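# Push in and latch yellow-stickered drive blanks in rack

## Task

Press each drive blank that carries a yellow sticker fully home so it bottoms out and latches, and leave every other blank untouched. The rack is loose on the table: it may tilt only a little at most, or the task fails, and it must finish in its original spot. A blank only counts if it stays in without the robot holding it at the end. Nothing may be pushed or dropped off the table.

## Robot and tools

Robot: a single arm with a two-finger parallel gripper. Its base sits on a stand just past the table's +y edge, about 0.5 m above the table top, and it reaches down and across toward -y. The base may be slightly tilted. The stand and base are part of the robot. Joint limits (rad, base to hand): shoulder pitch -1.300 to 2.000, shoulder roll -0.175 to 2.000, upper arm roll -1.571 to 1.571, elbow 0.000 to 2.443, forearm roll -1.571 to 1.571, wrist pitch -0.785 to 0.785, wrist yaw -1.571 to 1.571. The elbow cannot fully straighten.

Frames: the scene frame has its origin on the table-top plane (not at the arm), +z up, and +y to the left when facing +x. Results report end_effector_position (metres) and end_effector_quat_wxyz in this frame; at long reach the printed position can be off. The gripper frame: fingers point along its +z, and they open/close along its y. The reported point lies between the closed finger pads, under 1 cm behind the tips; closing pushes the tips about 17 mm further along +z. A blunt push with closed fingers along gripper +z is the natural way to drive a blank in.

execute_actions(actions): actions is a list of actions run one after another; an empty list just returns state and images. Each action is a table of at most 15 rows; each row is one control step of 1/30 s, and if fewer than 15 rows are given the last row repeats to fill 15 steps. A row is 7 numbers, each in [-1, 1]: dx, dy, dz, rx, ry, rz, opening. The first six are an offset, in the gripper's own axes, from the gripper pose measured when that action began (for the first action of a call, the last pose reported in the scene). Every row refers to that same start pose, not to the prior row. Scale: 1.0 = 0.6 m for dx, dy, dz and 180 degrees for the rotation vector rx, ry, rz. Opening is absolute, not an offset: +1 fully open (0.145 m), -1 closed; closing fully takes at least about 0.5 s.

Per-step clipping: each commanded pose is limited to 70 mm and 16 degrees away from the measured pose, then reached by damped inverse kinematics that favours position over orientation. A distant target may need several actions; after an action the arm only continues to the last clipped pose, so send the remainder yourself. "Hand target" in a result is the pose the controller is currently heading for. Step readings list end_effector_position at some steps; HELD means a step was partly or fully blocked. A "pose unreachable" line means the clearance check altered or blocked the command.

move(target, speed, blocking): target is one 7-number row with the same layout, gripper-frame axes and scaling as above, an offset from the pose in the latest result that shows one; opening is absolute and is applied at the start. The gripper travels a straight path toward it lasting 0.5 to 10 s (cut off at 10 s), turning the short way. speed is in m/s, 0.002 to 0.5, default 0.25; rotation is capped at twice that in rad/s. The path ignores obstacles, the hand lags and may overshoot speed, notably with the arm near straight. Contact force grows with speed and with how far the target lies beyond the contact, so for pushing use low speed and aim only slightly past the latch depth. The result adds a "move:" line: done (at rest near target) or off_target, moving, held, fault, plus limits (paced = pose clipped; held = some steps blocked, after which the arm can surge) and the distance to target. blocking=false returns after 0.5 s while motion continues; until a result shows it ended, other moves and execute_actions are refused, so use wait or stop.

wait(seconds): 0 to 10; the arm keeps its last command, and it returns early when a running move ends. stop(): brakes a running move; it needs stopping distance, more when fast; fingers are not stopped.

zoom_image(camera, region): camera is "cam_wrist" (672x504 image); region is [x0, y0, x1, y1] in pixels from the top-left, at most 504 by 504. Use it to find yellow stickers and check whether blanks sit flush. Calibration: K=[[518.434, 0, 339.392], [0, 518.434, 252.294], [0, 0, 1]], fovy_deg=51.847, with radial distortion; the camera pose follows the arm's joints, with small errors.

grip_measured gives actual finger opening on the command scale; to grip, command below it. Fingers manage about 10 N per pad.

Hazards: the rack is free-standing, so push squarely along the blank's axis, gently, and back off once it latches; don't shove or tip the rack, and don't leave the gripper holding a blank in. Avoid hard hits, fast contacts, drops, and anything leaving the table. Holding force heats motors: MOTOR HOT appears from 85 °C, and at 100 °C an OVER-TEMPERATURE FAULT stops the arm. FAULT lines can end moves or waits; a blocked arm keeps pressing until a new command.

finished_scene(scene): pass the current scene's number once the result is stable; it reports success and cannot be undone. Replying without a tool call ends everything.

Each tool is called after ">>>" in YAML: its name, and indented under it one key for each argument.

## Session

>>> execute_actions:
  actions: []

Scene clock: 0.00 s.
end_effector_position=(+0.2050, +0.2435, +0.3905) grip_measured=+1.00 end_effector_quat_wxyz=(+0.486, +0.505, +0.670, -0.245)
Joint positions: [ 1.088  1.836 -1.152  2.107 -1.378 -0.335 -0.118  0.145]
Joint velocities: [-0.055 -0.011 -0.002 -0.022  0.007 -0.066 -0.022 -0.   ]
Hand target: +0.205, +0.243, +0.390; +0.486, +0.505, +0.670, -0.245
camera_calibration (this result's frames):
cam_wrist: T_world_to_cam=[[0.997417, 0.0502562, 0.0513116, -0.232556], [-0.0366522, -0.258236, 0.965386, -0.301548], [0.0617671, -0.964774, -0.255727, 0.375239], [0, 0, 0, 1]] pos_world=[0.197725, 0.295838, 0.399002]

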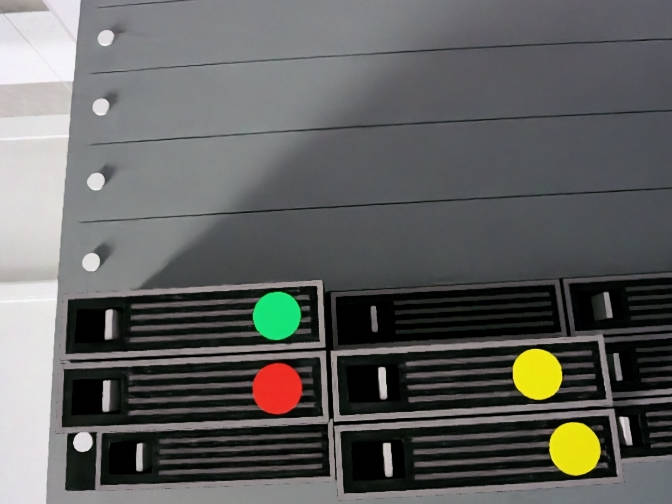

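>>> move:
  target: [-0.0115, 0.2073, 0.1078, 0, -0.04, 0, 1]
  speed: 0.2

Scene clock: 1.37 s.
end_effector_position=(+0.3455, +0.2314, +0.3914) grip_measured=+1.00 end_effector_quat_wxyz=(+0.527, +0.482, +0.642, -0.279)
Joint positions: [ 1.104  1.213 -1.161  2.392 -1.39  -0.209  0.766  0.145]
Joint velocities: [ 0.011 -0.033  0.007  0.027 -0.051 -0.007 -0.022  0.   ]
Hand target: +0.345, +0.231, +0.391; +0.527, +0.483, +0.640, -0.281
Off the commanded pose: 0.002 m, 1 deg.
move: done
camera_calibration (this result's frames):
cam_wrist: T_world_to_cam=[[0.995336, 0.0491501, 0.0830058, -0.383472], [-0.0756058, -0.136944, 0.987689, -0.323788], [0.0599121, -0.989359, -0.132589, 0.313286], [0, 0, 0, 1]] pos_world=[0.338434, 0.284459, 0.393171]

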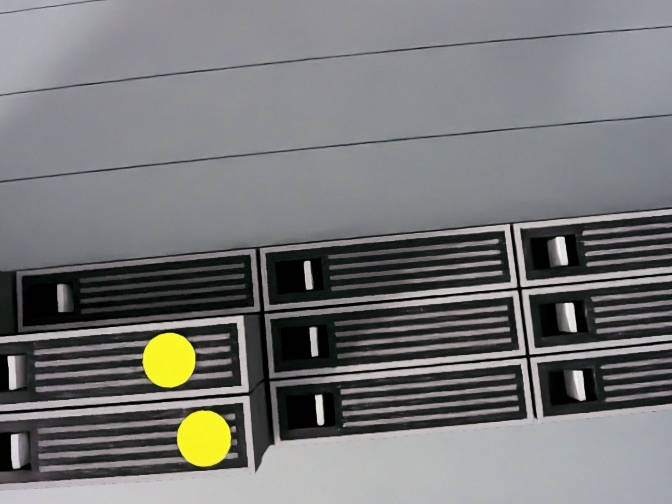

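>>> move:
  target: [-0.0877, -0.1657, 0.0993, 0.1051, 0.0094, -0.0149, -0.65]
  speed: 0.15

Scene clock: 3.80 s.
end_effector_position=(+0.2763, +0.1251, +0.4083) grip_measured=-0.65 end_effector_quat_wxyz=(+0.425, +0.552, +0.607, -0.383)
Joint positions: [ 1.291  1.006 -1.161  1.889 -1.397 -0.455  0.827  0.027]
Joint velocities: [-0.011 -0.077  0.027 -0.002  0.007 -0.125  0.022 -0.   ]
Hand target: +0.276, +0.125, +0.409; +0.423, +0.551, +0.607, -0.385
Off the commanded pose: 0.002 m, 0 deg.
move: done
camera_calibration (this result's frames):
cam_wrist: T_world_to_cam=[[0.967924, -0.240277, -0.0734212, -0.203125], [0.0376662, -0.150152, 0.987945, -0.389964], [-0.248405, -0.959021, -0.136285, 0.297417], [0, 0, 0, 1]] pos_world=[0.285178, 0.177868, 0.410883]

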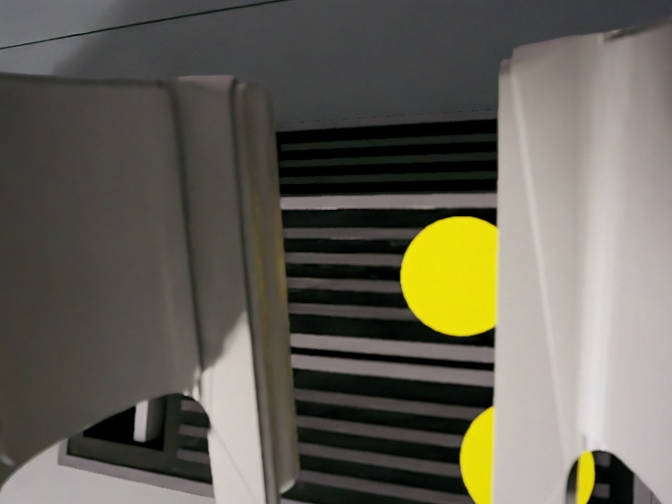

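>>> move:
  target: [-0.0297, 0.002, 0.0708, 0, 0, 0, -0.65]
  speed: 0.028

Scene clock: 5.90 s.
end_effector_position=(+0.2787, +0.0808, +0.4064) grip_measured=-0.65 end_effector_quat_wxyz=(+0.417, +0.556, +0.608, -0.383)
Joint positions: [ 1.322  0.841 -1.161  1.624 -1.483 -0.514  0.73   0.027]
Joint velocities: [-0.033  0.033 -0.017  0.012 -0.037 -0.007 -0.022 -0.   ]
Hand target: +0.281, +0.079, +0.411; +0.425, +0.552, +0.607, -0.383
Off the commanded pose: 0.005 m, 1 deg.
move: off_target
camera_calibration (this result's frames):
cam_wrist: T_world_to_cam=[[0.964844, -0.249101, -0.08381, -0.210516], [0.0429957, -0.164988, 0.985358, -0.394116], [-0.259282, -0.95432, -0.148477, 0.262829], [0, 0, 0, 1]] pos_world=[0.288207, 0.133359, 0.409726]

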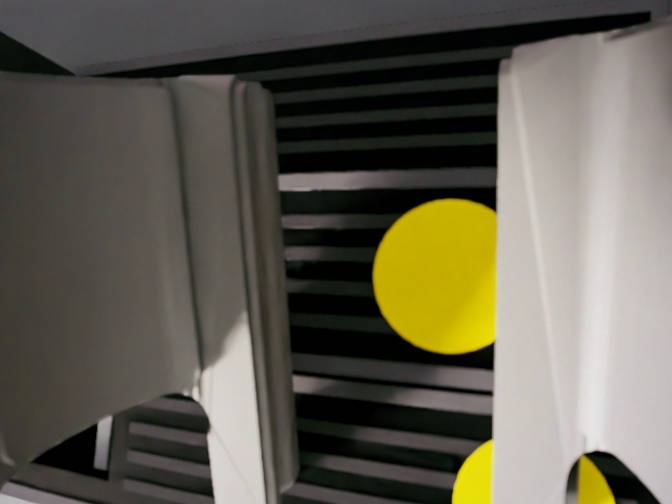

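>>> move:
  target: [-0.013, 0.003, 0.0202, 0, 0, 0, -0.65]
  speed: 0.015

Scene clock: 7.20 s.
end_effector_position=(+0.2784, +0.0736, +0.4063) grip_measured=-0.65 end_effector_quat_wxyz=(+0.404, +0.559, +0.616, -0.381)
Joint positions: [ 1.339  0.806 -1.159  1.569 -1.488 -0.559  0.723  0.027]
Joint velocities: [-0.077 -0.099  0.012 -0.007 -0.066 -0.022 -0.022 -0.   ]
Hand target: +0.281, +0.067, +0.409; +0.416, +0.556, +0.609, -0.383
Off the commanded pose: 0.008 m, 2 deg.
move: off_target
camera_calibration (this result's frames):
cam_wrist: T_world_to_cam=[[0.962091, -0.250608, -0.107591, -0.201493], [0.0604833, -0.188614, 0.980187, -0.396173], [-0.265936, -0.949537, -0.166307, 0.264614], [0, 0, 0, 1]] pos_world=[0.288187, 0.126041, 0.410652]

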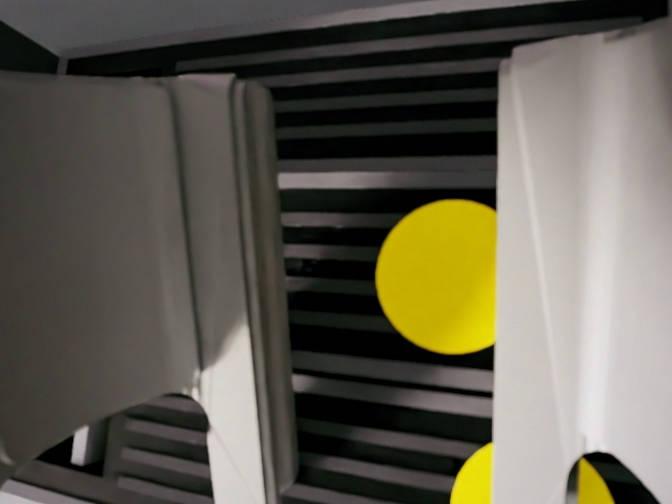

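>>> move:
  target: [-0.012, 0.004, 0.017, 0, -0.008, 0, -0.65]
  speed: 0.015

Scene clock: 8.33 s.
end_effector_position=(+0.2779, +0.0728, +0.4063) grip_measured=-0.65 end_effector_quat_wxyz=(+0.394, +0.558, +0.622, -0.382)
Joint positions: [ 1.343  0.797 -1.151  1.558 -1.494 -0.592  0.726  0.027]
Joint velocities: [-0.011 -0.011 -0.012 -0.002 -0.051  0.037 -0.022  0.   ]
Hand target: +0.282, +0.063, +0.409; +0.411, +0.554, +0.611, -0.388
Off the commanded pose: 0.012 m, 3 deg.
move: off_target
camera_calibration (this result's frames):
cam_wrist: T_world_to_cam=[[0.960006, -0.248009, -0.129923, -0.191671], [0.079913, -0.202019, 0.976116, -0.399075], [-0.268333, -0.94746, -0.174121, 0.267448], [0, 0, 0, 1]] pos_world=[0.287661, 0.125239, 0.411209]

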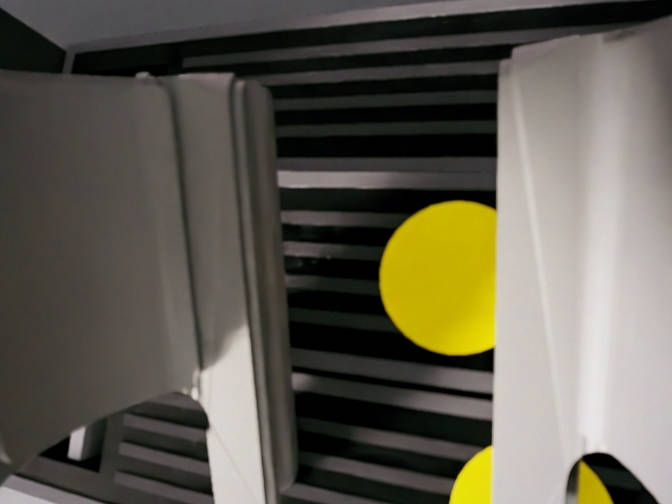

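>>> move:
  target: [0.05, 0.003, -0.005, 0, -0.012, 0.011, -0.65]
  speed: 0.06

Scene clock: 9.37 s.
end_effector_position=(+0.2794, +0.0879, +0.3773) grip_measured=-0.65 end_effector_quat_wxyz=(+0.412, +0.561, +0.609, -0.381)
Joint positions: [ 1.215  0.854 -1.15   1.665 -1.539 -0.457  0.738  0.026]
Joint velocities: [-0.077 -0.033  0.002 -0.002 -0.11  -0.022  0.022 -0.   ]
Hand target: +0.278, +0.087, +0.380; +0.413, +0.561, +0.605, -0.385
Off the commanded pose: 0.003 m, 1 deg.
move: done
camera_calibration (this result's frames):
cam_wrist: T_world_to_cam=[[0.96273, -0.25551, -0.0886933, -0.208819], [0.0438379, -0.176178, 0.983382, -0.362735], [-0.266889, -0.950619, -0.158411, 0.271005], [0, 0, 0, 1]] pos_world=[0.289266, 0.140362, 0.381116]

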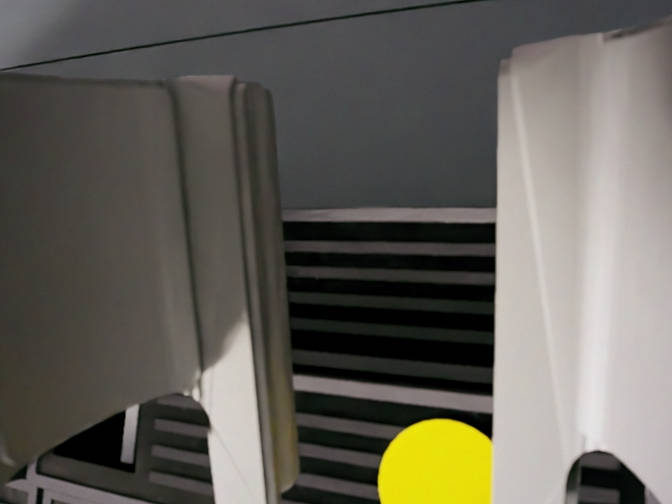

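>>> move:
  target: [-0.0203, 0.003, 0.0372, 0, 0, 0, -0.65]
  speed: 0.02

Scene clock: 10.97 s.
end_effector_position=(+0.2786, +0.0736, +0.3761) grip_measured=-0.65 end_effector_quat_wxyz=(+0.392, +0.565, +0.620, -0.377)
Joint positions: [ 1.253  0.795 -1.155  1.562 -1.543 -0.524  0.713  0.026]
Joint velocities: [-0.055  0.055 -0.007 -0.007 -0.051  0.007  0.037 -0.   ]
Hand target: +0.283, +0.064, +0.381; +0.411, +0.561, +0.609, -0.382
Off the commanded pose: 0.012 m, 3 deg.
joint sent to its limit — the command would take joint 5 (forearm roll) past its lower limit, so that joint was sent only as far as its limit.
move: off_target
camera_calibration (this result's frames):
cam_wrist: T_world_to_cam=[[0.959079, -0.255489, -0.122032, -0.198213], [0.066718, -0.214936, 0.974347, -0.364147], [-0.275164, -0.942618, -0.189095, 0.27031], [0, 0, 0, 1]] pos_world=[0.288777, 0.125889, 0.381732]

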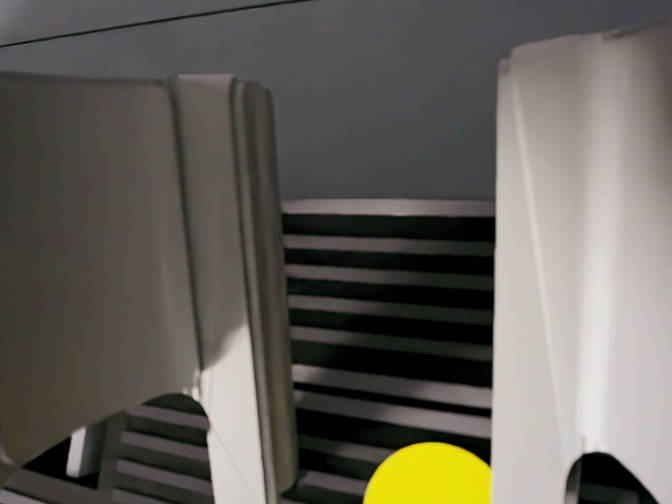

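>>> move:
  target: [-0.017, 0.006, 0.024, 0, -0.01, 0.008, -0.65]
  speed: 0.02

Scene clock: 12.23 s.
end_effector_position=(+0.2783, +0.0729, +0.3761) grip_measured=-0.65 end_effector_quat_wxyz=(+0.381, +0.570, +0.624, -0.374)
Joint positions: [ 1.261  0.781 -1.146  1.548 -1.528 -0.56   0.734  0.026]
Joint velocities: [-0.055 -0.011  0.002 -0.017 -0.037  0.022 -0.037 -0.   ]
Hand target: +0.283, +0.059, +0.380; +0.405, +0.567, +0.607, -0.381
Off the commanded pose: 0.017 m, 4 deg.
joint sent to its limit — the command would take joint 5 (forearm roll) past its lower limit, so that joint was sent only as far as its limit.
move: off_target
camera_calibration (this result's frames):
cam_wrist: T_world_to_cam=[[0.955752, -0.259563, -0.138441, -0.19074], [0.0754784, -0.238484, 0.968209, -0.36277], [-0.284327, -0.935817, -0.20834, 0.278852], [0, 0, 0, 1]] pos_world=[0.288966, 0.124931, 0.382927]

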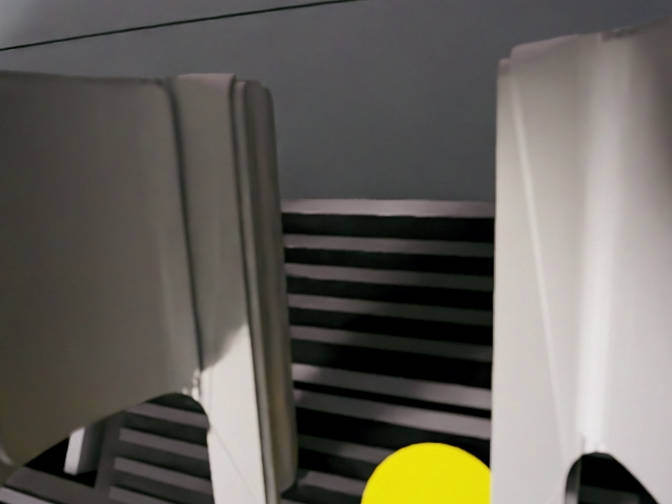

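>>> zoom_image:
  camera: "cam_wrist"
  region: [270, 330, 500, 504]

Region (270, 330, 500, 504) of cam_wrist's 672x504 image, scaled by 2.191, with more detail than that image has; it fills the top 381 rows of this view, and the rest is white.

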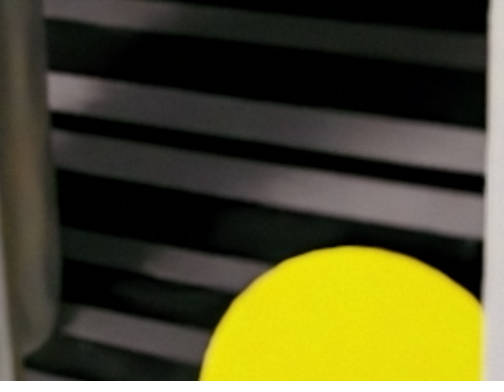

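>>> move:
  target: [-0.023, 0.008, 0.034, 0, -0.015, 0.012, -0.65]
  speed: 0.025

Scene clock: 13.87 s.
end_effector_position=(+0.2790, +0.0648, +0.3812) grip_measured=-0.65 end_effector_quat_wxyz=(+0.376, +0.574, +0.620, -0.379)
Joint positions: [ 1.286  0.742 -1.147  1.497 -1.531 -0.576  0.743  0.026]
Joint velocities: [-0.099 -0.033 -0.002  0.002 -0.007  0.007  0.037  0.   ]
Hand target: +0.284, +0.051, +0.381; +0.401, +0.573, +0.605, -0.381
Off the commanded pose: 0.017 m, 4 deg.
joint sent to its limit — the command would take joint 5 (forearm roll) past its lower limit, so that joint was sent only as far as its limit.
move: off_target
camera_calibration (this result's frames):
cam_wrist: T_world_to_cam=[[0.950312, -0.276063, -0.143861, -0.188183], [0.0769788, -0.239381, 0.967869, -0.369936], [-0.301631, -0.930852, -0.206236, 0.276223], [0, 0, 0, 1]] pos_world=[0.290627, 0.116616, 0.387945]

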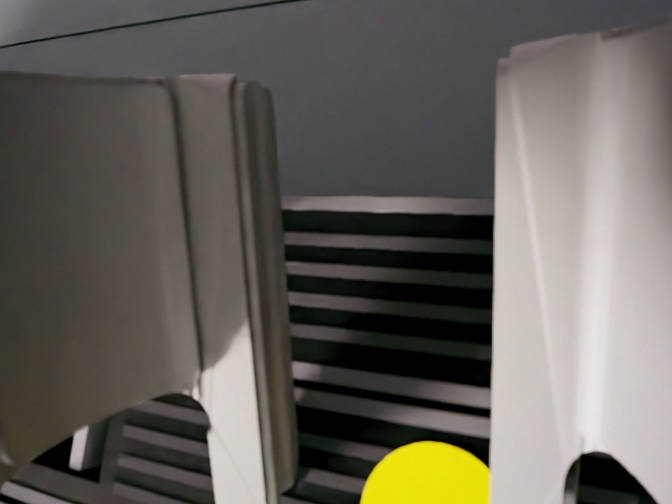

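>>> move:
  target: [0.012, 0, -0.006, 0, 0, 0, -0.65]
  speed: 0.01

Scene clock: 15.00 s.
end_effector_position=(+0.2786, +0.0756, +0.3770) grip_measured=-0.66 end_effector_quat_wxyz=(+0.368, +0.572, +0.628, -0.378)
Joint positions: [ 1.257  0.773 -1.128  1.562 -1.52  -0.596  0.775  0.026]
Joint velocities: [-0.033  0.011 -0.007 -0.002 -0.051 -0.051 -0.051 -0.   ]
Hand target: +0.279, +0.071, +0.376; +0.376, +0.574, +0.621, -0.379
Off the commanded pose: 0.005 m, 1 deg.
move: off_target
camera_calibration (this result's frames):
cam_wrist: T_world_to_cam=[[0.949887, -0.267135, -0.162336, -0.178972], [0.0933866, -0.253095, 0.962924, -0.364881], [-0.298317, -0.929829, -0.215465, 0.287802], [0, 0, 0, 1]] pos_world=[0.289934, 0.127448, 0.38431]

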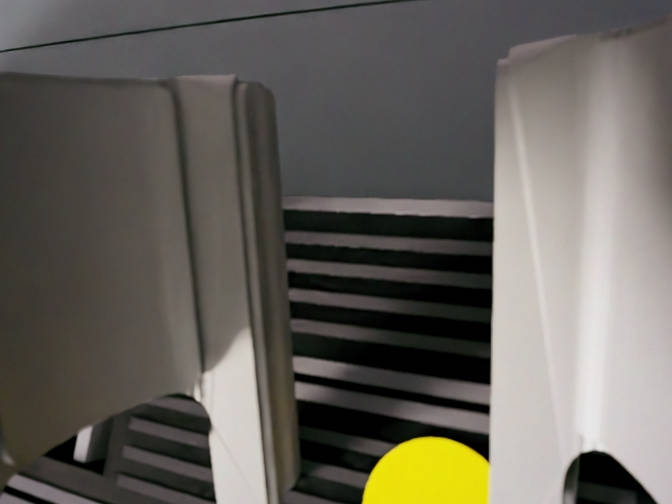

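>>> move:
  target: [0.004, 0.006, 0.034, 0, 0, 0.01, -0.65]
  speed: 0.02

Scene clock: 16.70 s.
end_effector_position=(+0.2781, +0.0734, +0.3764) grip_measured=-0.66 end_effector_quat_wxyz=(+0.359, +0.575, +0.630, -0.379)
Joint positions: [ 1.241  0.748 -1.092  1.542 -1.538 -0.635  0.79   0.026]
Joint velocities: [-0.033  0.055  0.012 -0.007 -0.022  0.037  0.037 -0.   ]
Hand target: +0.282, +0.061, +0.366; +0.373, +0.581, +0.619, -0.373
Off the commanded pose: 0.019 m, 2 deg.
joint sent to its limit — the command would take joint 5 (forearm roll) past its lower limit, so that joint was sent only as far as its limit.
move: off_target
camera_calibration (this result's frames):
cam_wrist: T_world_to_cam=[[0.945133, -0.273891, -0.178067, -0.171526], [0.103529, -0.265861, 0.958436, -0.365043], [-0.309848, -0.924284, -0.222918, 0.291024], [0, 0, 0, 1]] pos_world=[0.290081, 0.124959, 0.384202]

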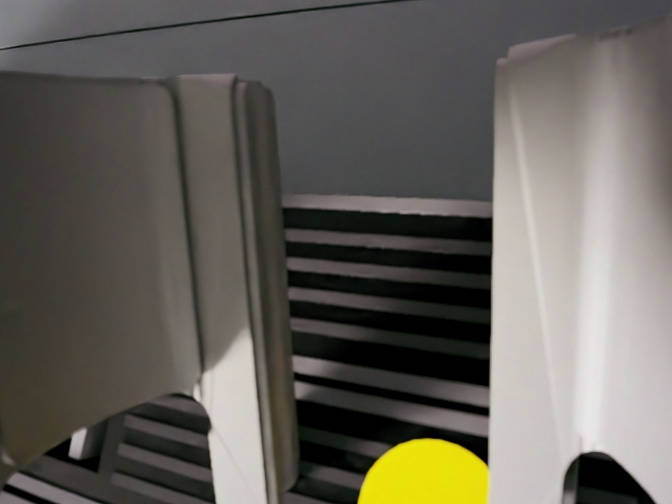

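>>> move:
  target: [0.0163, 0.008, 0.048, 0, 0, 0.01, -0.65]
  speed: 0.025

Scene clock: 18.33 s.
end_effector_position=(+0.2786, +0.0663, +0.3791) grip_measured=-0.66 end_effector_quat_wxyz=(+0.363, +0.573, +0.618, -0.397)
Joint positions: [ 1.262  0.729 -1.13   1.514 -1.564 -0.585  0.792  0.026]
Joint velocities: [-0.011  0.011  0.002 -0.002  0.022  0.022 -0.022  0.   ]
Hand target: +0.282, +0.057, +0.355; +0.364, +0.585, +0.620, -0.375
Off the commanded pose: 0.029 m, 3 deg.
joint sent to its limit — the command would take joint 5 (forearm roll) past its lower limit, so that joint was sent only as far as its limit.
move: off_target
camera_calibration (this result's frames):
cam_wrist: T_world_to_cam=[[0.937837, -0.300033, -0.174479, -0.170988], [0.105554, -0.23234, 0.96689, -0.375493], [-0.330637, -0.925202, -0.186228, 0.277215], [0, 0, 0, 1]] pos_world=[0.291651, 0.117935, 0.384852]

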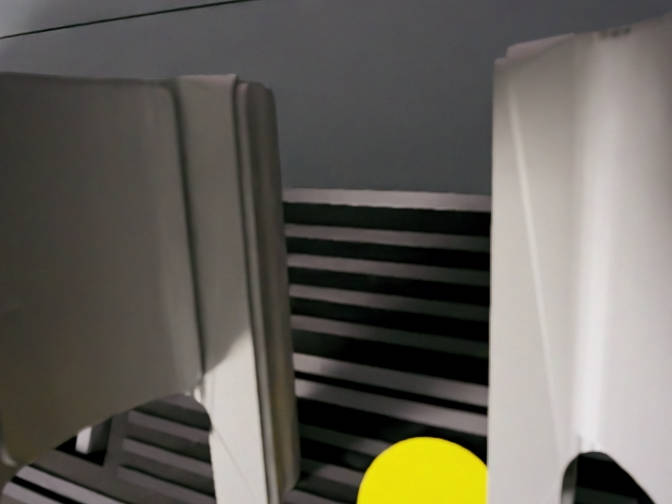

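>>> execute_actions:
  actions:
    - [[0.029,0.009,0.039,0,0.011,0,-0.65],[0.031,0.009,0.040,0,0.011,0,-0.65],[0.033,0.009,0.041,0,0.011,0,-0.65],[0.035,0.01,0.042,0,0.011,0,-0.65],[0.037,0.01,0.042,0,0.011,0,-0.65],[0.040,0.01,0.043,0,0.011,0,-0.65],[0.042,0.01,0.044,0,0.011,0,-0.65],[0.044,0.011,0.045,0,0.011,0,-0.65],[0.046,0.011,0.045,0,0.011,0,-0.65],[0.048,0.011,0.046,0,0.011,0,-0.65],[0.051,0.011,0.047,0,0.011,0,-0.65],[0.053,0.012,0.048,0,0.011,0,-0.65],[0.055,0.012,0.048,0,0.011,0,-0.65],[0.057,0.012,0.049,0,0.011,0,-0.65],[0.059,0.012,0.050,0,0.011,0,-0.65]]

>>> wait:
  seconds: 0.4

Scene clock: 19.17 s.
end_effector_position=(+0.2791, +0.0629, +0.3777) grip_measured=-0.67 end_effector_quat_wxyz=(+0.380, +0.572, +0.594, -0.419)
Joint positions: [ 1.284  0.734 -1.22   1.516 -1.575 -0.449  0.807  0.025]
Joint velocities: [-0.077  0.077 -0.1    0.017  0.022  0.256 -0.022 -0.001]
Hand target: +0.282, +0.061, +0.335; +0.352, +0.581, +0.624, -0.386
Off the commanded pose: 0.045 m, 6 deg.
joint sent to its limit — the command would take joint 5 (forearm roll) past its lower limit, so that joint was sent only as far as its limit.
Step readings (end_effector_position):
0: (+0.2786, +0.0663, +0.3791)
1: (+0.2784, +0.0661, +0.3792)
2: (+0.2781, +0.0660, +0.3792)
4: (+0.2783, +0.0653, +0.3791)
8: (+0.2786, +0.0640, +0.3788)
15: end_effector_position above
camera_calibration (this result's frames):
cam_wrist: T_world_to_cam=[[0.930104, -0.338464, -0.142649, -0.180225], [0.0885763, -0.170219, 0.981417, -0.379641], [-0.356456, -0.925455, -0.128341, 0.259345], [0, 0, 0, 1]] pos_world=[0.293701, 0.11439, 0.380162]

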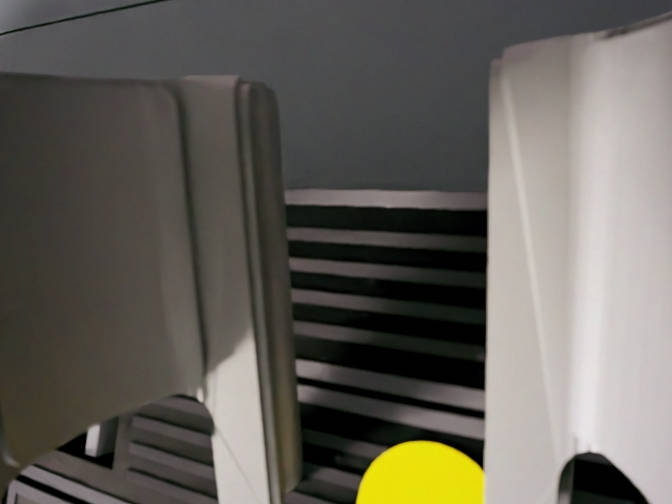

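Scene clock: 19.57 s.
end_effector_position=(+0.2797, +0.0628, +0.3777) grip_measured=-0.67 end_effector_quat_wxyz=(+0.383, +0.573, +0.591, -0.419)
Joint positions: [ 1.282  0.735 -1.222  1.517 -1.575 -0.438  0.806  0.025]
Joint velocities: [-0.033  0.055 -0.007 -0.007 -0.051 -0.051  0.037  0.   ]
Hand target: +0.282, +0.061, +0.335; +0.352, +0.581, +0.624, -0.386
Off the commanded pose: 0.045 m, 6 deg.
wait: 0.40 s; at rest by 0.17 s
camera_calibration (this result's frames):
cam_wrist: T_world_to_cam=[[0.930945, -0.339595, -0.134228, -0.184075], [0.0817131, -0.16453, 0.982982, -0.37877], [-0.3559, -0.92607, -0.125419, 0.258201], [0, 0, 0, 1]] pos_world=[0.294208, 0.114282, 0.379999]

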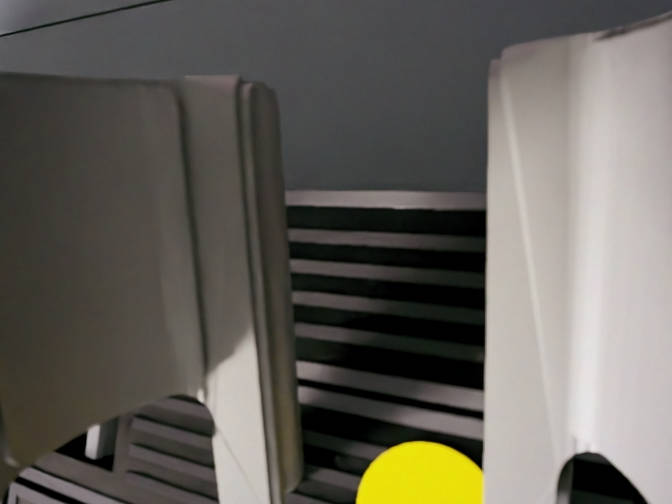

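>>> execute_actions:
  actions:
    - [[0.06,0.008,0.032,0,0.03,0,-0.65],[0.057,0.008,0.029,0,0.028,0,-0.65],[0.054,0.007,0.026,0,0.026,0,-0.65],[0.051,0.007,0.023,0,0.024,0,-0.65],[0.048,0.006,0.020,0,0.022,0,-0.65],[0.045,0.006,0.017,0,0.02,0,-0.65],[0.042,0.005,0.014,0,0.018,0,-0.65],[0.039,0.005,0.011,0,0.016,0,-0.65],[0.036,0.004,0.008,0,0.014,0,-0.65],[0.033,0.004,0.005,0,0.012,0,-0.65],[0.030,0.003,0.002,0,0.01,0,-0.65],[0.027,0.003,-0.001,0,0.008,0,-0.65],[0.024,0.002,-0.004,0,0.006,0,-0.65],[0.021,0.002,-0.007,0,0.004,0,-0.65],[0.018,0.001,-0.010,0,0.002,0,-0.65]]
    - [[0.008,0,0,0,0,0,-0.65],[0.007,0,-0.002,0,0,0,-0.65],[0.006,0,-0.004,0,0,0,-0.65],[0.006,0,-0.006,0,0,0,-0.65],[0.006,0,-0.008,0,0,0,-0.65],[0.006,0,-0.010,0,0,0,-0.65],[0.006,0,-0.012,0,0,0,-0.65],[0.006,0,-0.014,0,0,0,-0.65],[0.006,0,-0.016,0,0,0,-0.65],[0.007,0,-0.018,0,0,0,-0.65],[0.008,0,-0.020,0,0,0,-0.65]]

Scene clock: 21.23 s.
end_effector_position=(+0.2812, +0.0878, +0.3748) grip_measured=-0.65 end_effector_quat_wxyz=(+0.382, +0.569, +0.592, -0.423)
Joint positions: [ 1.242  0.807 -1.218  1.678 -1.551 -0.415  0.895  0.026]
Joint velocities: [ 0.011  0.055 -0.002  0.002  0.007 -0.022 -0.066  0.   ]
Hand target: +0.280, +0.088, +0.375; +0.382, +0.572, +0.589, -0.425
Off the commanded pose: 0.001 m, 0 deg.
Step readings (end_effector_position; steps 1 to 15: 1st action; 16 to 30: 2nd action):
0: (+0.2797, +0.0628, +0.3777)
1: (+0.2803, +0.0636, +0.3773)
2: (+0.2809, +0.0644, +0.3768)
4: (+0.2809, +0.0679, +0.3751)
8: (+0.2806, +0.0719, +0.3745)
15: (+0.2797, +0.0748, +0.3757)
16: (+0.2798, +0.0767, +0.3757)
17: (+0.2792, +0.0774, +0.3741)
19: (+0.2801, +0.0787, +0.3719)
23: (+0.2823, +0.0835, +0.3738)
30: end_effector_position above
camera_calibration (this result's frames):
cam_wrist: T_world_to_cam=[[0.929796, -0.340144, -0.140647, -0.174655], [0.0905878, -0.158893, 0.983131, -0.374985], [-0.356754, -0.926852, -0.116925, 0.278696], [0, 0, 0, 1]] pos_world=[0.295788, 0.13932, 0.376681]

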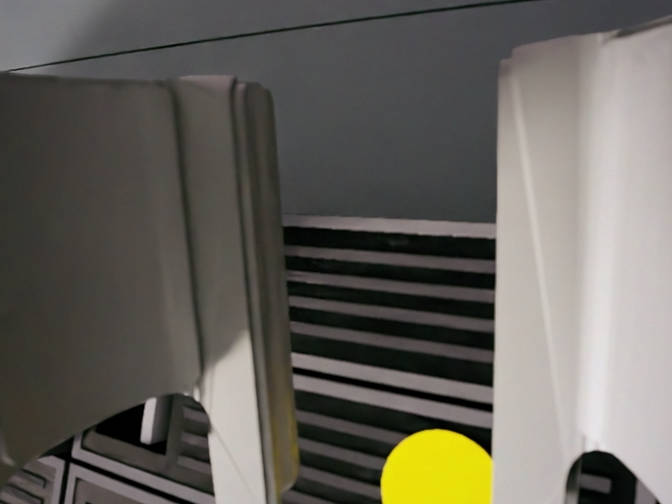

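>>> move:
  target: [-0.0188, -0.0048, -0.0125, -0.0427, 0.118, -0.0013, -0.65]
  speed: 0.15

Scene clock: 23.17 s.
end_effector_position=(+0.2779, +0.0914, +0.3873) grip_measured=-0.65 end_effector_quat_wxyz=(+0.302, +0.612, +0.678, -0.272)
Joint positions: [ 1.546  0.788 -1.325  1.476 -1.069 -0.793  0.854  0.026]
Joint velocities: [-0.033 -0.077 -0.017  0.002 -0.051 -0.051  0.007 -0.   ]
Hand target: +0.278, +0.092, +0.388; +0.303, +0.610, +0.680, -0.271
Off the commanded pose: 0.002 m, 0 deg.
joint sent to its limit — the command would take joint 6 (wrist pitch) past its lower limit, so that joint was sent only as far as its limit.
move: done
camera_calibration (this result's frames):
cam_wrist: T_world_to_cam=[[0.963461, -0.183445, -0.195168, -0.17113], [0.0785667, -0.503049, 0.86068, -0.304205], [-0.256066, -0.844565, -0.470255, 0.383637], [0, 0, 0, 1]] pos_world=[0.287014, 0.139583, 0.408831]

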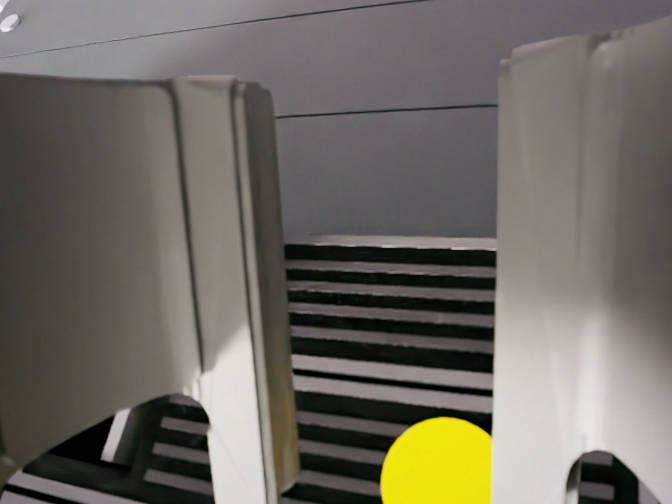

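>>> move:
  target: [-0.0145, 0.002, 0.016, 0, 0, 0, -0.65]
  speed: 0.02

>>> move:
  target: [-0.003, 0.004, 0.03, 0, 0, 0, -0.65]
  speed: 0.02

Scene clock: 24.20 s.
end_effector_position=(+0.2783, +0.0815, +0.3864) grip_measured=-0.65 end_effector_quat_wxyz=(+0.300, +0.617, +0.676, -0.269)
Joint positions: [ 1.567  0.75  -1.354  1.402 -1.08  -0.795  0.819  0.026]
Joint velocities: [-0.033  0.121 -0.012  0.002 -0.007 -0.037 -0.051 -0.   ]
Hand target: +0.280, +0.079, +0.388; +0.302, +0.612, +0.678, -0.272
Off the commanded pose: 0.004 m, 1 deg.
joint sent to its limit — the command would take joint 6 (wrist pitch) past its lower limit, so that joint was sent only as far as its limit.
move: off_target
camera_calibration (this result's frames):
cam_wrist: T_world_to_cam=[[0.962775, -0.189824, -0.192435, -0.173894], [0.0703829, -0.511311, 0.856509, -0.303872], [-0.26098, -0.838169, -0.478917, 0.379091], [0, 0, 0, 1]] pos_world=[0.287743, 0.12936, 0.408359]

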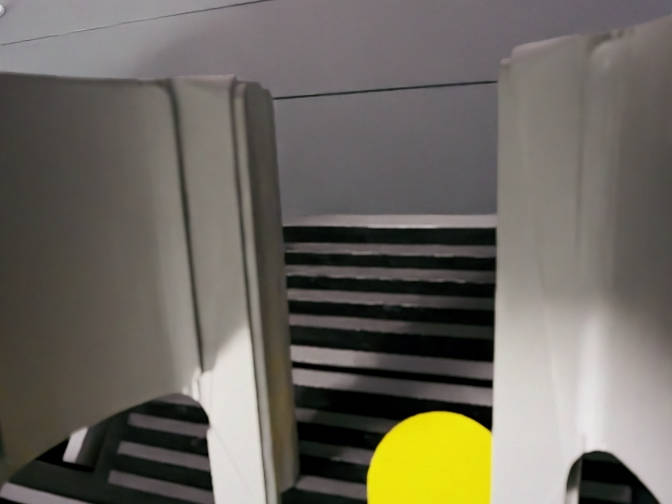

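Scene clock: 25.33 s.
end_effector_position=(+0.2783, +0.0787, +0.3854) grip_measured=-0.65 end_effector_quat_wxyz=(+0.300, +0.623, +0.673, -0.264)
Joint positions: [ 1.567  0.737 -1.354  1.376 -1.071 -0.795  0.817  0.026]
Joint velocities: [ 0.055 -0.033  0.012  0.007  0.007  0.037 -0.007 -0.   ]
Hand target: +0.282, +0.069, +0.376; +0.299, +0.617, +0.676, -0.269
Off the commanded pose: 0.016 m, 1 deg.
move: off_target
camera_calibration (this result's frames):
cam_wrist: T_world_to_cam=[[0.963222, -0.197, -0.182739, -0.177866], [0.0555282, -0.519459, 0.852689, -0.29814], [-0.262905, -0.831477, -0.489415, 0.380339], [0, 0, 0, 1]] pos_world=[0.287873, 0.126332, 0.407861]

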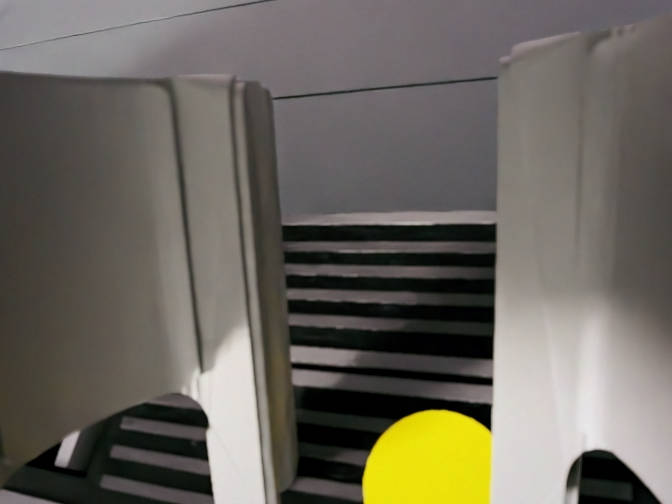

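>>> execute_actions:
  actions:
    - [[0,0.005,0.027,0,0,0,-0.65],[0.001,0.005,0.028,0,0,0,-0.65],[0.001,0.005,0.030,0,0,0,-0.65],[0.002,0.005,0.031,0,0,0,-0.65],[0.003,0.005,0.032,0,0,0,-0.65],[0.003,0.005,0.034,0,0,0,-0.65],[0.004,0.006,0.035,0,0,0,-0.65],[0.005,0.006,0.036,0,0,0,-0.65],[0.005,0.006,0.038,0,0,0,-0.65],[0.006,0.006,0.039,0,0,0,-0.65],[0.007,0.006,0.040,0,0,0,-0.65],[0.007,0.007,0.042,0,0,0,-0.65],[0.008,0.007,0.043,0,0,0,-0.65],[0.008,0.007,0.043,0,0,0,-0.65],[0.008,0.007,0.043,0,0,0,-0.65]]

>>> wait:
  seconds: 0.3

Scene clock: 26.00 s.
end_effector_position=(+0.2784, +0.0779, +0.3845) grip_measured=-0.65 end_effector_quat_wxyz=(+0.302, +0.626, +0.670, -0.261)
Joint positions: [ 1.556  0.734 -1.339  1.37  -1.072 -0.795  0.819  0.026]
Joint velocities: [-0.077  0.033  0.042  0.012 -0.007 -0.051  0.051  0.   ]
Hand target: +0.284, +0.067, +0.365; +0.299, +0.623, +0.673, -0.264
Off the commanded pose: 0.025 m, 1 deg.
Step readings (end_effector_position):
0: (+0.2783, +0.0787, +0.3854)
1: (+0.2785, +0.0787, +0.3854)
2: (+0.2785, +0.0787, +0.3853)
4: (+0.2785, +0.0786, +0.3852)
8: (+0.2784, +0.0784, +0.3850)
15: end_effector_position above
camera_calibration (this result's frames):
cam_wrist: T_world_to_cam=[[0.963995, -0.201109, -0.173979, -0.181558], [0.0452455, -0.520669, 0.852559, -0.294854], [-0.262042, -0.829734, -0.492823, 0.380232], [0, 0, 0, 1]] pos_world=[0.287999, 0.125457, 0.40718]

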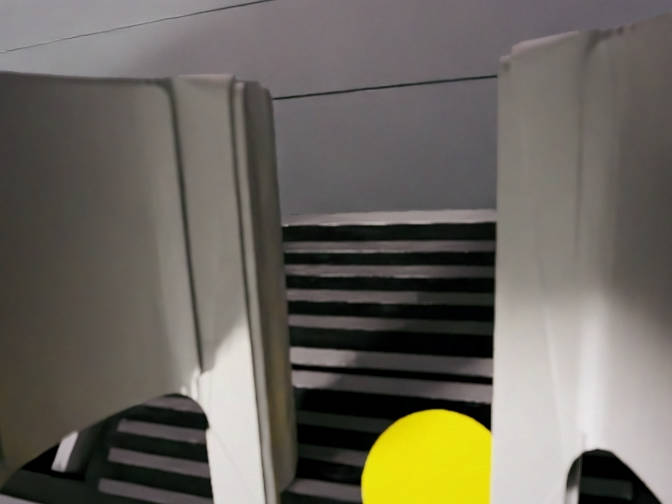

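Scene clock: 26.30 s.
end_effector_position=(+0.2784, +0.0779, +0.3847) grip_measured=-0.65 end_effector_quat_wxyz=(+0.302, +0.625, +0.670, -0.261)
Joint positions: [ 1.556  0.734 -1.339  1.37  -1.073 -0.795  0.819  0.026]
Joint velocities: [ 0.121 -0.011  0.007 -0.002 -0.022  0.037  0.066 -0.   ]
Hand target: +0.284, +0.067, +0.365; +0.299, +0.623, +0.673, -0.264
Off the commanded pose: 0.026 m, 1 deg.
wait: 0.30 s; at rest by 0.17 s
camera_calibration (this result's frames):
cam_wrist: T_world_to_cam=[[0.963974, -0.201274, -0.173903, -0.181528], [0.0452179, -0.520268, 0.852805, -0.295109], [-0.262124, -0.829946, -0.492424, 0.380142], [0, 0, 0, 1]] pos_world=[0.287977, 0.125425, 0.407293]

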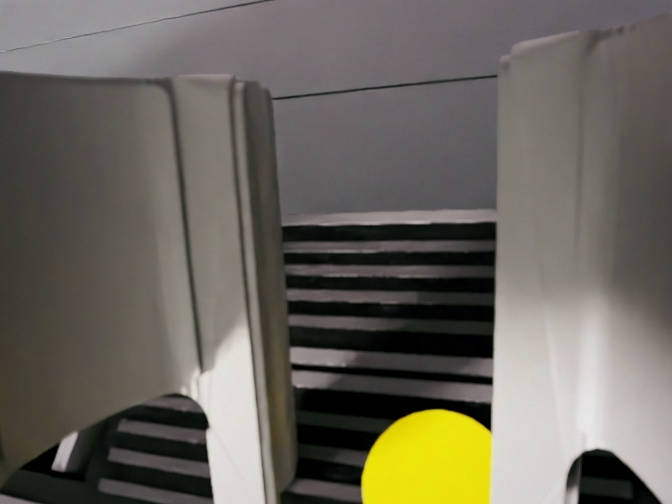

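No tipping, no slip. Ramp further.

>>> execute_actions:
  actions:
    - [[0.008,0.007,0.042,0,0,0,-0.65],[0.008,0.007,0.044,0,0,0,-0.65],[0.009,0.007,0.045,0,0,0,-0.65],[0.009,0.007,0.047,0,0,0,-0.65],[0.010,0.008,0.048,0,0,0,-0.65],[0.010,0.008,0.050,0,0,0,-0.65],[0.011,0.008,0.051,0,0,0,-0.65],[0.011,0.008,0.053,0,0,0,-0.65],[0.012,0.008,0.054,0,0,0,-0.65],[0.012,0.009,0.056,0,0,0,-0.65],[0.013,0.009,0.057,0,0,0,-0.65],[0.013,0.009,0.059,0,0,0,-0.65],[0.014,0.009,0.060,0,0,0,-0.65]]

Scene clock: 26.97 s.
end_effector_position=(+0.2788, +0.0739, +0.3853) grip_measured=-0.65 end_effector_quat_wxyz=(+0.308, +0.623, +0.666, -0.272)
Joint positions: [ 1.518  0.72  -1.289  1.366 -1.128 -0.795  0.819  0.026]
Joint velocities: [-0.143 -0.143  0.105 -0.027 -0.11  -0.037  0.037 -0.   ]
Hand target: +0.286, +0.064, +0.355; +0.301, +0.626, +0.670, -0.262
Off the commanded pose: 0.036 m, 2 deg.
Step readings (end_effector_position):
0: (+0.2784, +0.0779, +0.3847)
1: (+0.2785, +0.0779, +0.3845)
2: (+0.2785, +0.0778, +0.3844)
4: (+0.2784, +0.0776, +0.3843)
8: (+0.2785, +0.0770, +0.3840)
15: end_effector_position above
camera_calibration (this result's frames):
cam_wrist: T_world_to_cam=[[0.962145, -0.210459, -0.17316, -0.181801], [0.046855, -0.498166, 0.865815, -0.304802], [-0.268481, -0.841153, -0.469447, 0.370987], [0, 0, 0, 1]] pos_world=[0.288803, 0.121953, 0.40658]

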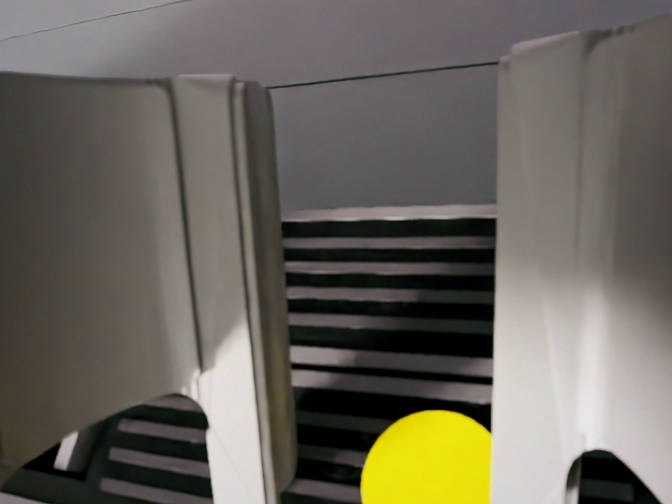

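>>> execute_actions:
  actions:
    - [[0.02,0.009,0.055,0,0.008,0,-0.65],[0.023,0.009,0.055,0,0.008,0,-0.65],[0.026,0.009,0.055,0,0.008,0,-0.65],[0.029,0.009,0.055,0,0.008,0,-0.65],[0.032,0.009,0.055,0,0.008,0,-0.65],[0.035,0.009,0.056,0,0.008,0,-0.65],[0.038,0.009,0.056,0,0.008,0,-0.65],[0.041,0.009,0.057,0,0.008,0,-0.65],[0.044,0.009,0.057,0,0.008,0,-0.65],[0.047,0.009,0.058,0,0.008,0,-0.65],[0.05,0.009,0.058,0,0.008,0,-0.65]]

Scene clock: 27.57 s.
end_effector_position=(+0.2784, +0.0774, +0.3809) grip_measured=-0.65 end_effector_quat_wxyz=(+0.318, +0.615, +0.662, -0.286)
Joint positions: [ 1.421  0.735 -1.184  1.425 -1.212 -0.794  0.834  0.026]
Joint velocities: [-0.165  0.011  0.159  0.022 -0.139 -0.066  0.007 -0.   ]
Hand target: +0.285, +0.074, +0.341; +0.300, +0.626, +0.670, -0.265
Off the commanded pose: 0.043 m, 4 deg.
Step readings (end_effector_position):
0: (+0.2787, +0.0734, +0.3857)
1: (+0.2789, +0.0733, +0.3857)
2: (+0.2788, +0.0733, +0.3854)
4: (+0.2789, +0.0733, +0.3851)
8: (+0.2782, +0.0769, +0.3820)
15: end_effector_position above
camera_calibration (this result's frames):
cam_wrist: T_world_to_cam=[[0.961585, -0.214625, -0.171144, -0.181615], [0.0533902, -0.465329, 0.883526, -0.310352], [-0.269265, -0.858723, -0.435995, 0.360643], [0, 0, 0, 1]] pos_world=[0.288317, 0.126298, 0.40036]

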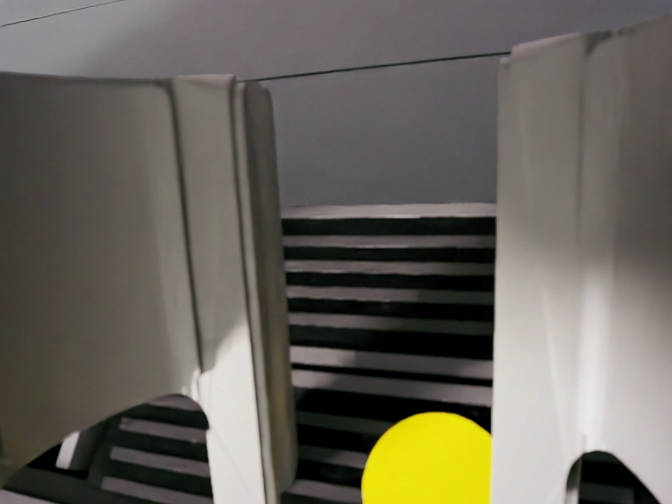

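>>> execute_actions:
  actions:
    - [[0.043,0.01,0.058,0,0.022,0,-0.65],[0.043,0.01,0.060,0,0.022,0,-0.65],[0.044,0.01,0.062,0,0.023,0,-0.65],[0.044,0.01,0.064,0,0.023,0,-0.65],[0.045,0.01,0.066,0,0.024,0,-0.65],[0.045,0.01,0.068,0,0.024,0,-0.65],[0.046,0.01,0.070,0,0.025,0,-0.65],[0.046,0.011,0.072,0,0.025,0,-0.65],[0.047,0.011,0.074,0,0.026,0,-0.65],[0.047,0.011,0.076,0,0.026,0,-0.65],[0.048,0.011,0.078,0,0.027,0,-0.65],[0.048,0.011,0.080,0,0.027,0,-0.65]]

Scene clock: 28.27 s.
end_effector_position=(+0.2790, +0.0721, +0.3827) grip_measured=-0.65 end_effector_quat_wxyz=(+0.320, +0.616, +0.655, -0.299)
Joint positions: [ 1.394  0.706 -1.142  1.407 -1.26  -0.795  0.847  0.026]
Joint velocities: [ 0.011 -0.055  0.061 -0.081 -0.183 -0.066 -0.022  0.   ]
Hand target: +0.286, +0.069, +0.331; +0.289, +0.628, +0.674, -0.261
Off the commanded pose: 0.057 m, 6 deg.
Step readings (end_effector_position):
0: (+0.2783, +0.0774, +0.3810)
1: (+0.2784, +0.0772, +0.3812)
2: (+0.2784, +0.0771, +0.3811)
4: (+0.2784, +0.0769, +0.3809)
8: (+0.2784, +0.0763, +0.3806)
15: end_effector_position above
camera_calibration (this result's frames):
cam_wrist: T_world_to_cam=[[0.956479, -0.23446, -0.173715, -0.179221], [0.0531135, -0.445488, 0.893711, -0.319749], [-0.286927, -0.864042, -0.413647, 0.353778], [0, 0, 0, 1]] pos_world=[0.289912, 0.121214, 0.400969]

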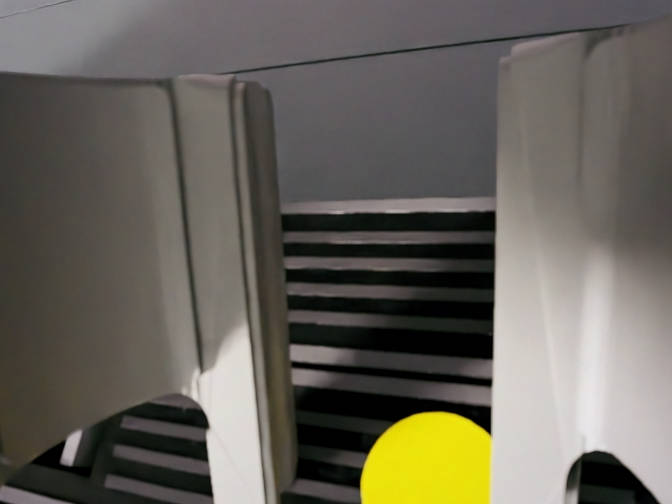

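>>> execute_actions:
  actions:
    - [[0.054,0.01,0.070,0,0.03,0,-0.65],[0.052,0.01,0.065,0,0.028,0,-0.65],[0.050,0.009,0.060,0,0.026,0,-0.65],[0.047,0.008,0.055,0,0.024,0,-0.65],[0.043,0.008,0.050,0,0.022,0,-0.65],[0.039,0.007,0.045,0,0.02,0,-0.65],[0.035,0.006,0.040,0,0.018,0,-0.65],[0.031,0.006,0.035,0,0.016,0,-0.65],[0.027,0.005,0.030,0,0.014,0,-0.65],[0.023,0.004,0.025,0,0.012,0,-0.65],[0.02,0.003,0.020,0,0.01,0,-0.65],[0.017,0.003,0.015,0,0.008,0,-0.65],[0.014,0.002,0.010,0,0.006,0,-0.65],[0.011,0.001,0.005,0,0.004,0,-0.65],[0.008,0,0,0,0.002,0,-0.65]]

Scene clock: 28.87 s.
end_effector_position=(+0.2792, +0.0792, +0.3846) grip_measured=-0.65 end_effector_quat_wxyz=(+0.323, +0.618, +0.654, -0.294)
Joint positions: [ 1.386  0.728 -1.125  1.451 -1.221 -0.795  0.882  0.026]
Joint velocities: [-0.077  0.033 -0.012  0.027 -0.051  0.007 -0.037 -0.   ]
Hand target: +0.279, +0.075, +0.379; +0.318, +0.617, +0.656, -0.297
Off the commanded pose: 0.007 m, 1 deg.
Step readings (end_effector_position):
0: (+0.2789, +0.0715, +0.3830)
1: (+0.2787, +0.0715, +0.3830)
2: (+0.2787, +0.0715, +0.3834)
4: (+0.2791, +0.0721, +0.3836)
8: (+0.2789, +0.0760, +0.3828)
15: end_effector_position above
camera_calibration (this result's frames):
cam_wrist: T_world_to_cam=[[0.958685, -0.232801, -0.16348, -0.182165], [0.0428679, -0.449895, 0.892052, -0.314422], [-0.28122, -0.862205, -0.421328, 0.361982], [0, 0, 0, 1]] pos_world=[0.289914, 0.128238, 0.403214]

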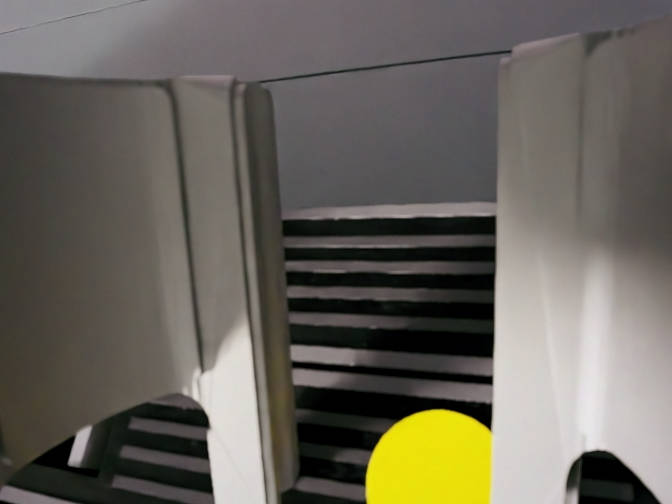

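>>> execute_actions:
  actions:
    - [[0.003,0.002,0.012,0,0.004,0,-0.65],[0.004,0.003,0.017,0,0.004,0,-0.65],[0.005,0.003,0.022,0,0.004,0,-0.65],[0.006,0.004,0.027,0,0.004,0,-0.65],[0.007,0.005,0.032,0,0.004,0,-0.65],[0.008,0.005,0.036,0,0.004,0,-0.65],[0.008,0.006,0.040,0,0.004,0,-0.65],[0.008,0.006,0.040,0,0.004,0,-0.65],[0.012,0.01,0.080,0,0.004,0,-0.65],[0.012,0.01,0.080,0,0.004,0,-0.65],[0.012,0.01,0.080,0,0.004,0,-0.65],[0.012,0.01,0.080,0,0.004,0,-0.65],[0.012,0.01,0.080,0,0.004,0,-0.65],[0.012,0.006,0.040,0,0.004,0,-0.65],[0.012,0.006,0.040,0,0.004,0,-0.65]]
    - [[0.015,0.005,0.03,0,0,0,-0.65],[0.015,0.005,0.03,0,0,0,-0.65],[0.015,0.005,0.03,0,0,0,-0.65],[0.015,0.005,0.028,0,0,0,-0.65],[0.015,0.004,0.026,0,0,0,-0.65],[0.014,0.004,0.024,0,0,0,-0.65],[0.013,0.003,0.021,0,0,0,-0.65],[0.012,0.003,0.018,0,0,0,-0.65],[0.011,0.002,0.015,0,0,0,-0.65],[0.010,0.002,0.012,0,0,0,-0.65],[0.009,0.001,0.009,0,0,0,-0.65],[0.008,0.001,0.006,0,0,0,-0.65],[0.007,0,0.003,0,0,0,-0.65],[0.006,0,0,0,0,0,-0.65]]

Scene clock: 30.67 s.
end_effector_position=(+0.2792, +0.0777, +0.3783) grip_measured=-0.65 end_effector_quat_wxyz=(+0.324, +0.621, +0.653, -0.289)
Joint positions: [ 1.357  0.72  -1.105  1.44  -1.243 -0.795  0.869  0.026]
Joint velocities: [-0.055  0.077 -0.085 -0.002 -0.125 -0.051  0.051 -0.   ]
Hand target: +0.280, +0.067, +0.382; +0.332, +0.616, +0.645, -0.309
Off the commanded pose: 0.013 m, 3 deg.
Step readings (end_effector_position; steps 1 to 15: 1st action; 16 to 30: 2nd action):
0: (+0.2791, +0.0792, +0.3845)
1: (+0.2794, +0.0792, +0.3845)
2: (+0.2794, +0.0787, +0.3843)
4: (+0.2793, +0.0780, +0.3840)
8: (+0.2791, +0.0768, +0.3836)
15: (+0.2804, +0.0633, +0.3846)
16: (+0.2791, +0.0656, +0.3827)
17: (+0.2786, +0.0698, +0.3796)
19: (+0.2789, +0.0732, +0.3778)
23: (+0.2793, +0.0722, +0.3798)
30: end_effector_position above
camera_calibration (this result's frames):
cam_wrist: T_world_to_cam=[[0.959781, -0.233736, -0.155527, -0.186783], [0.0332934, -0.455301, 0.889715, -0.305489], [-0.27877, -0.859109, -0.429207, 0.360091], [0, 0, 0, 1]] pos_world=[0.289824, 0.12661, 0.397302]

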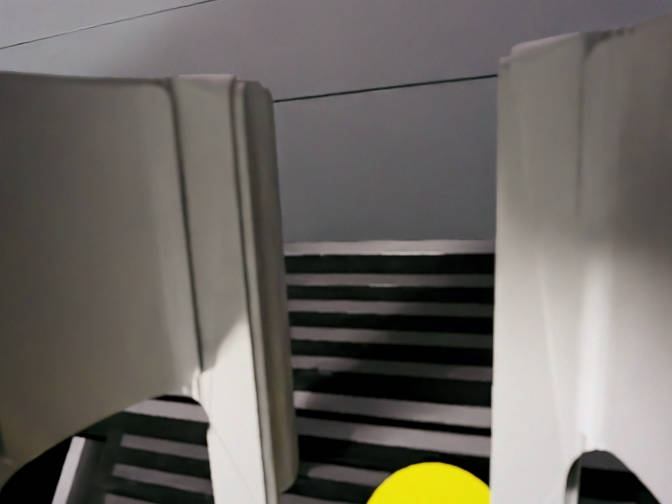

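>>> move:
  target: [0.05, 0.04, -0.16, 0, -0.1, 0, 1]
  speed: 0.12

Scene clock: 32.37 s.
end_effector_position=(+0.3002, +0.1729, +0.4139) grip_measured=+1.00 end_effector_quat_wxyz=(+0.422, +0.565, +0.598, -0.381)
Joint positions: [ 1.255  1.014 -1.099  2.152 -1.257 -0.412  1.13   0.145]
Joint velocities: [-0.055 -0.055 -0.007 -0.017  0.007  0.022 -0.037 -0.   ]
Hand target: +0.299, +0.172, +0.415; +0.422, +0.567, +0.595, -0.384
Off the commanded pose: 0.004 m, 1 deg.
move: off_target
camera_calibration (this result's frames):
cam_wrist: T_world_to_cam=[[0.962291, -0.265281, -0.0601836, -0.213879], [0.0173135, -0.161068, 0.986792, -0.380761], [-0.27147, -0.950623, -0.150401, 0.361231], [0, 0, 0, 1]] pos_world=[0.31047, 0.225328, 0.41719]

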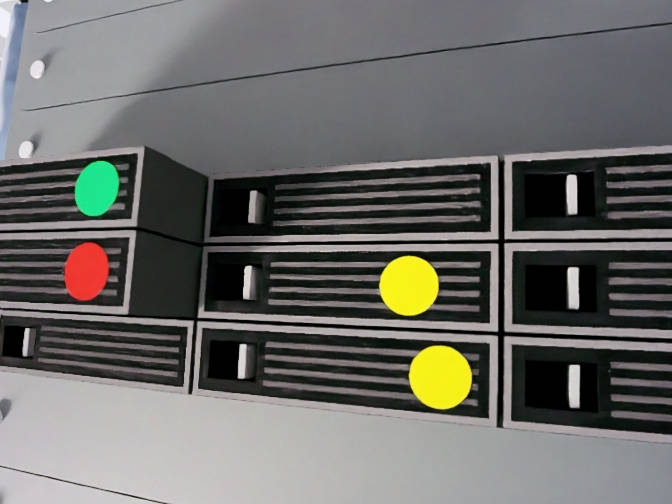

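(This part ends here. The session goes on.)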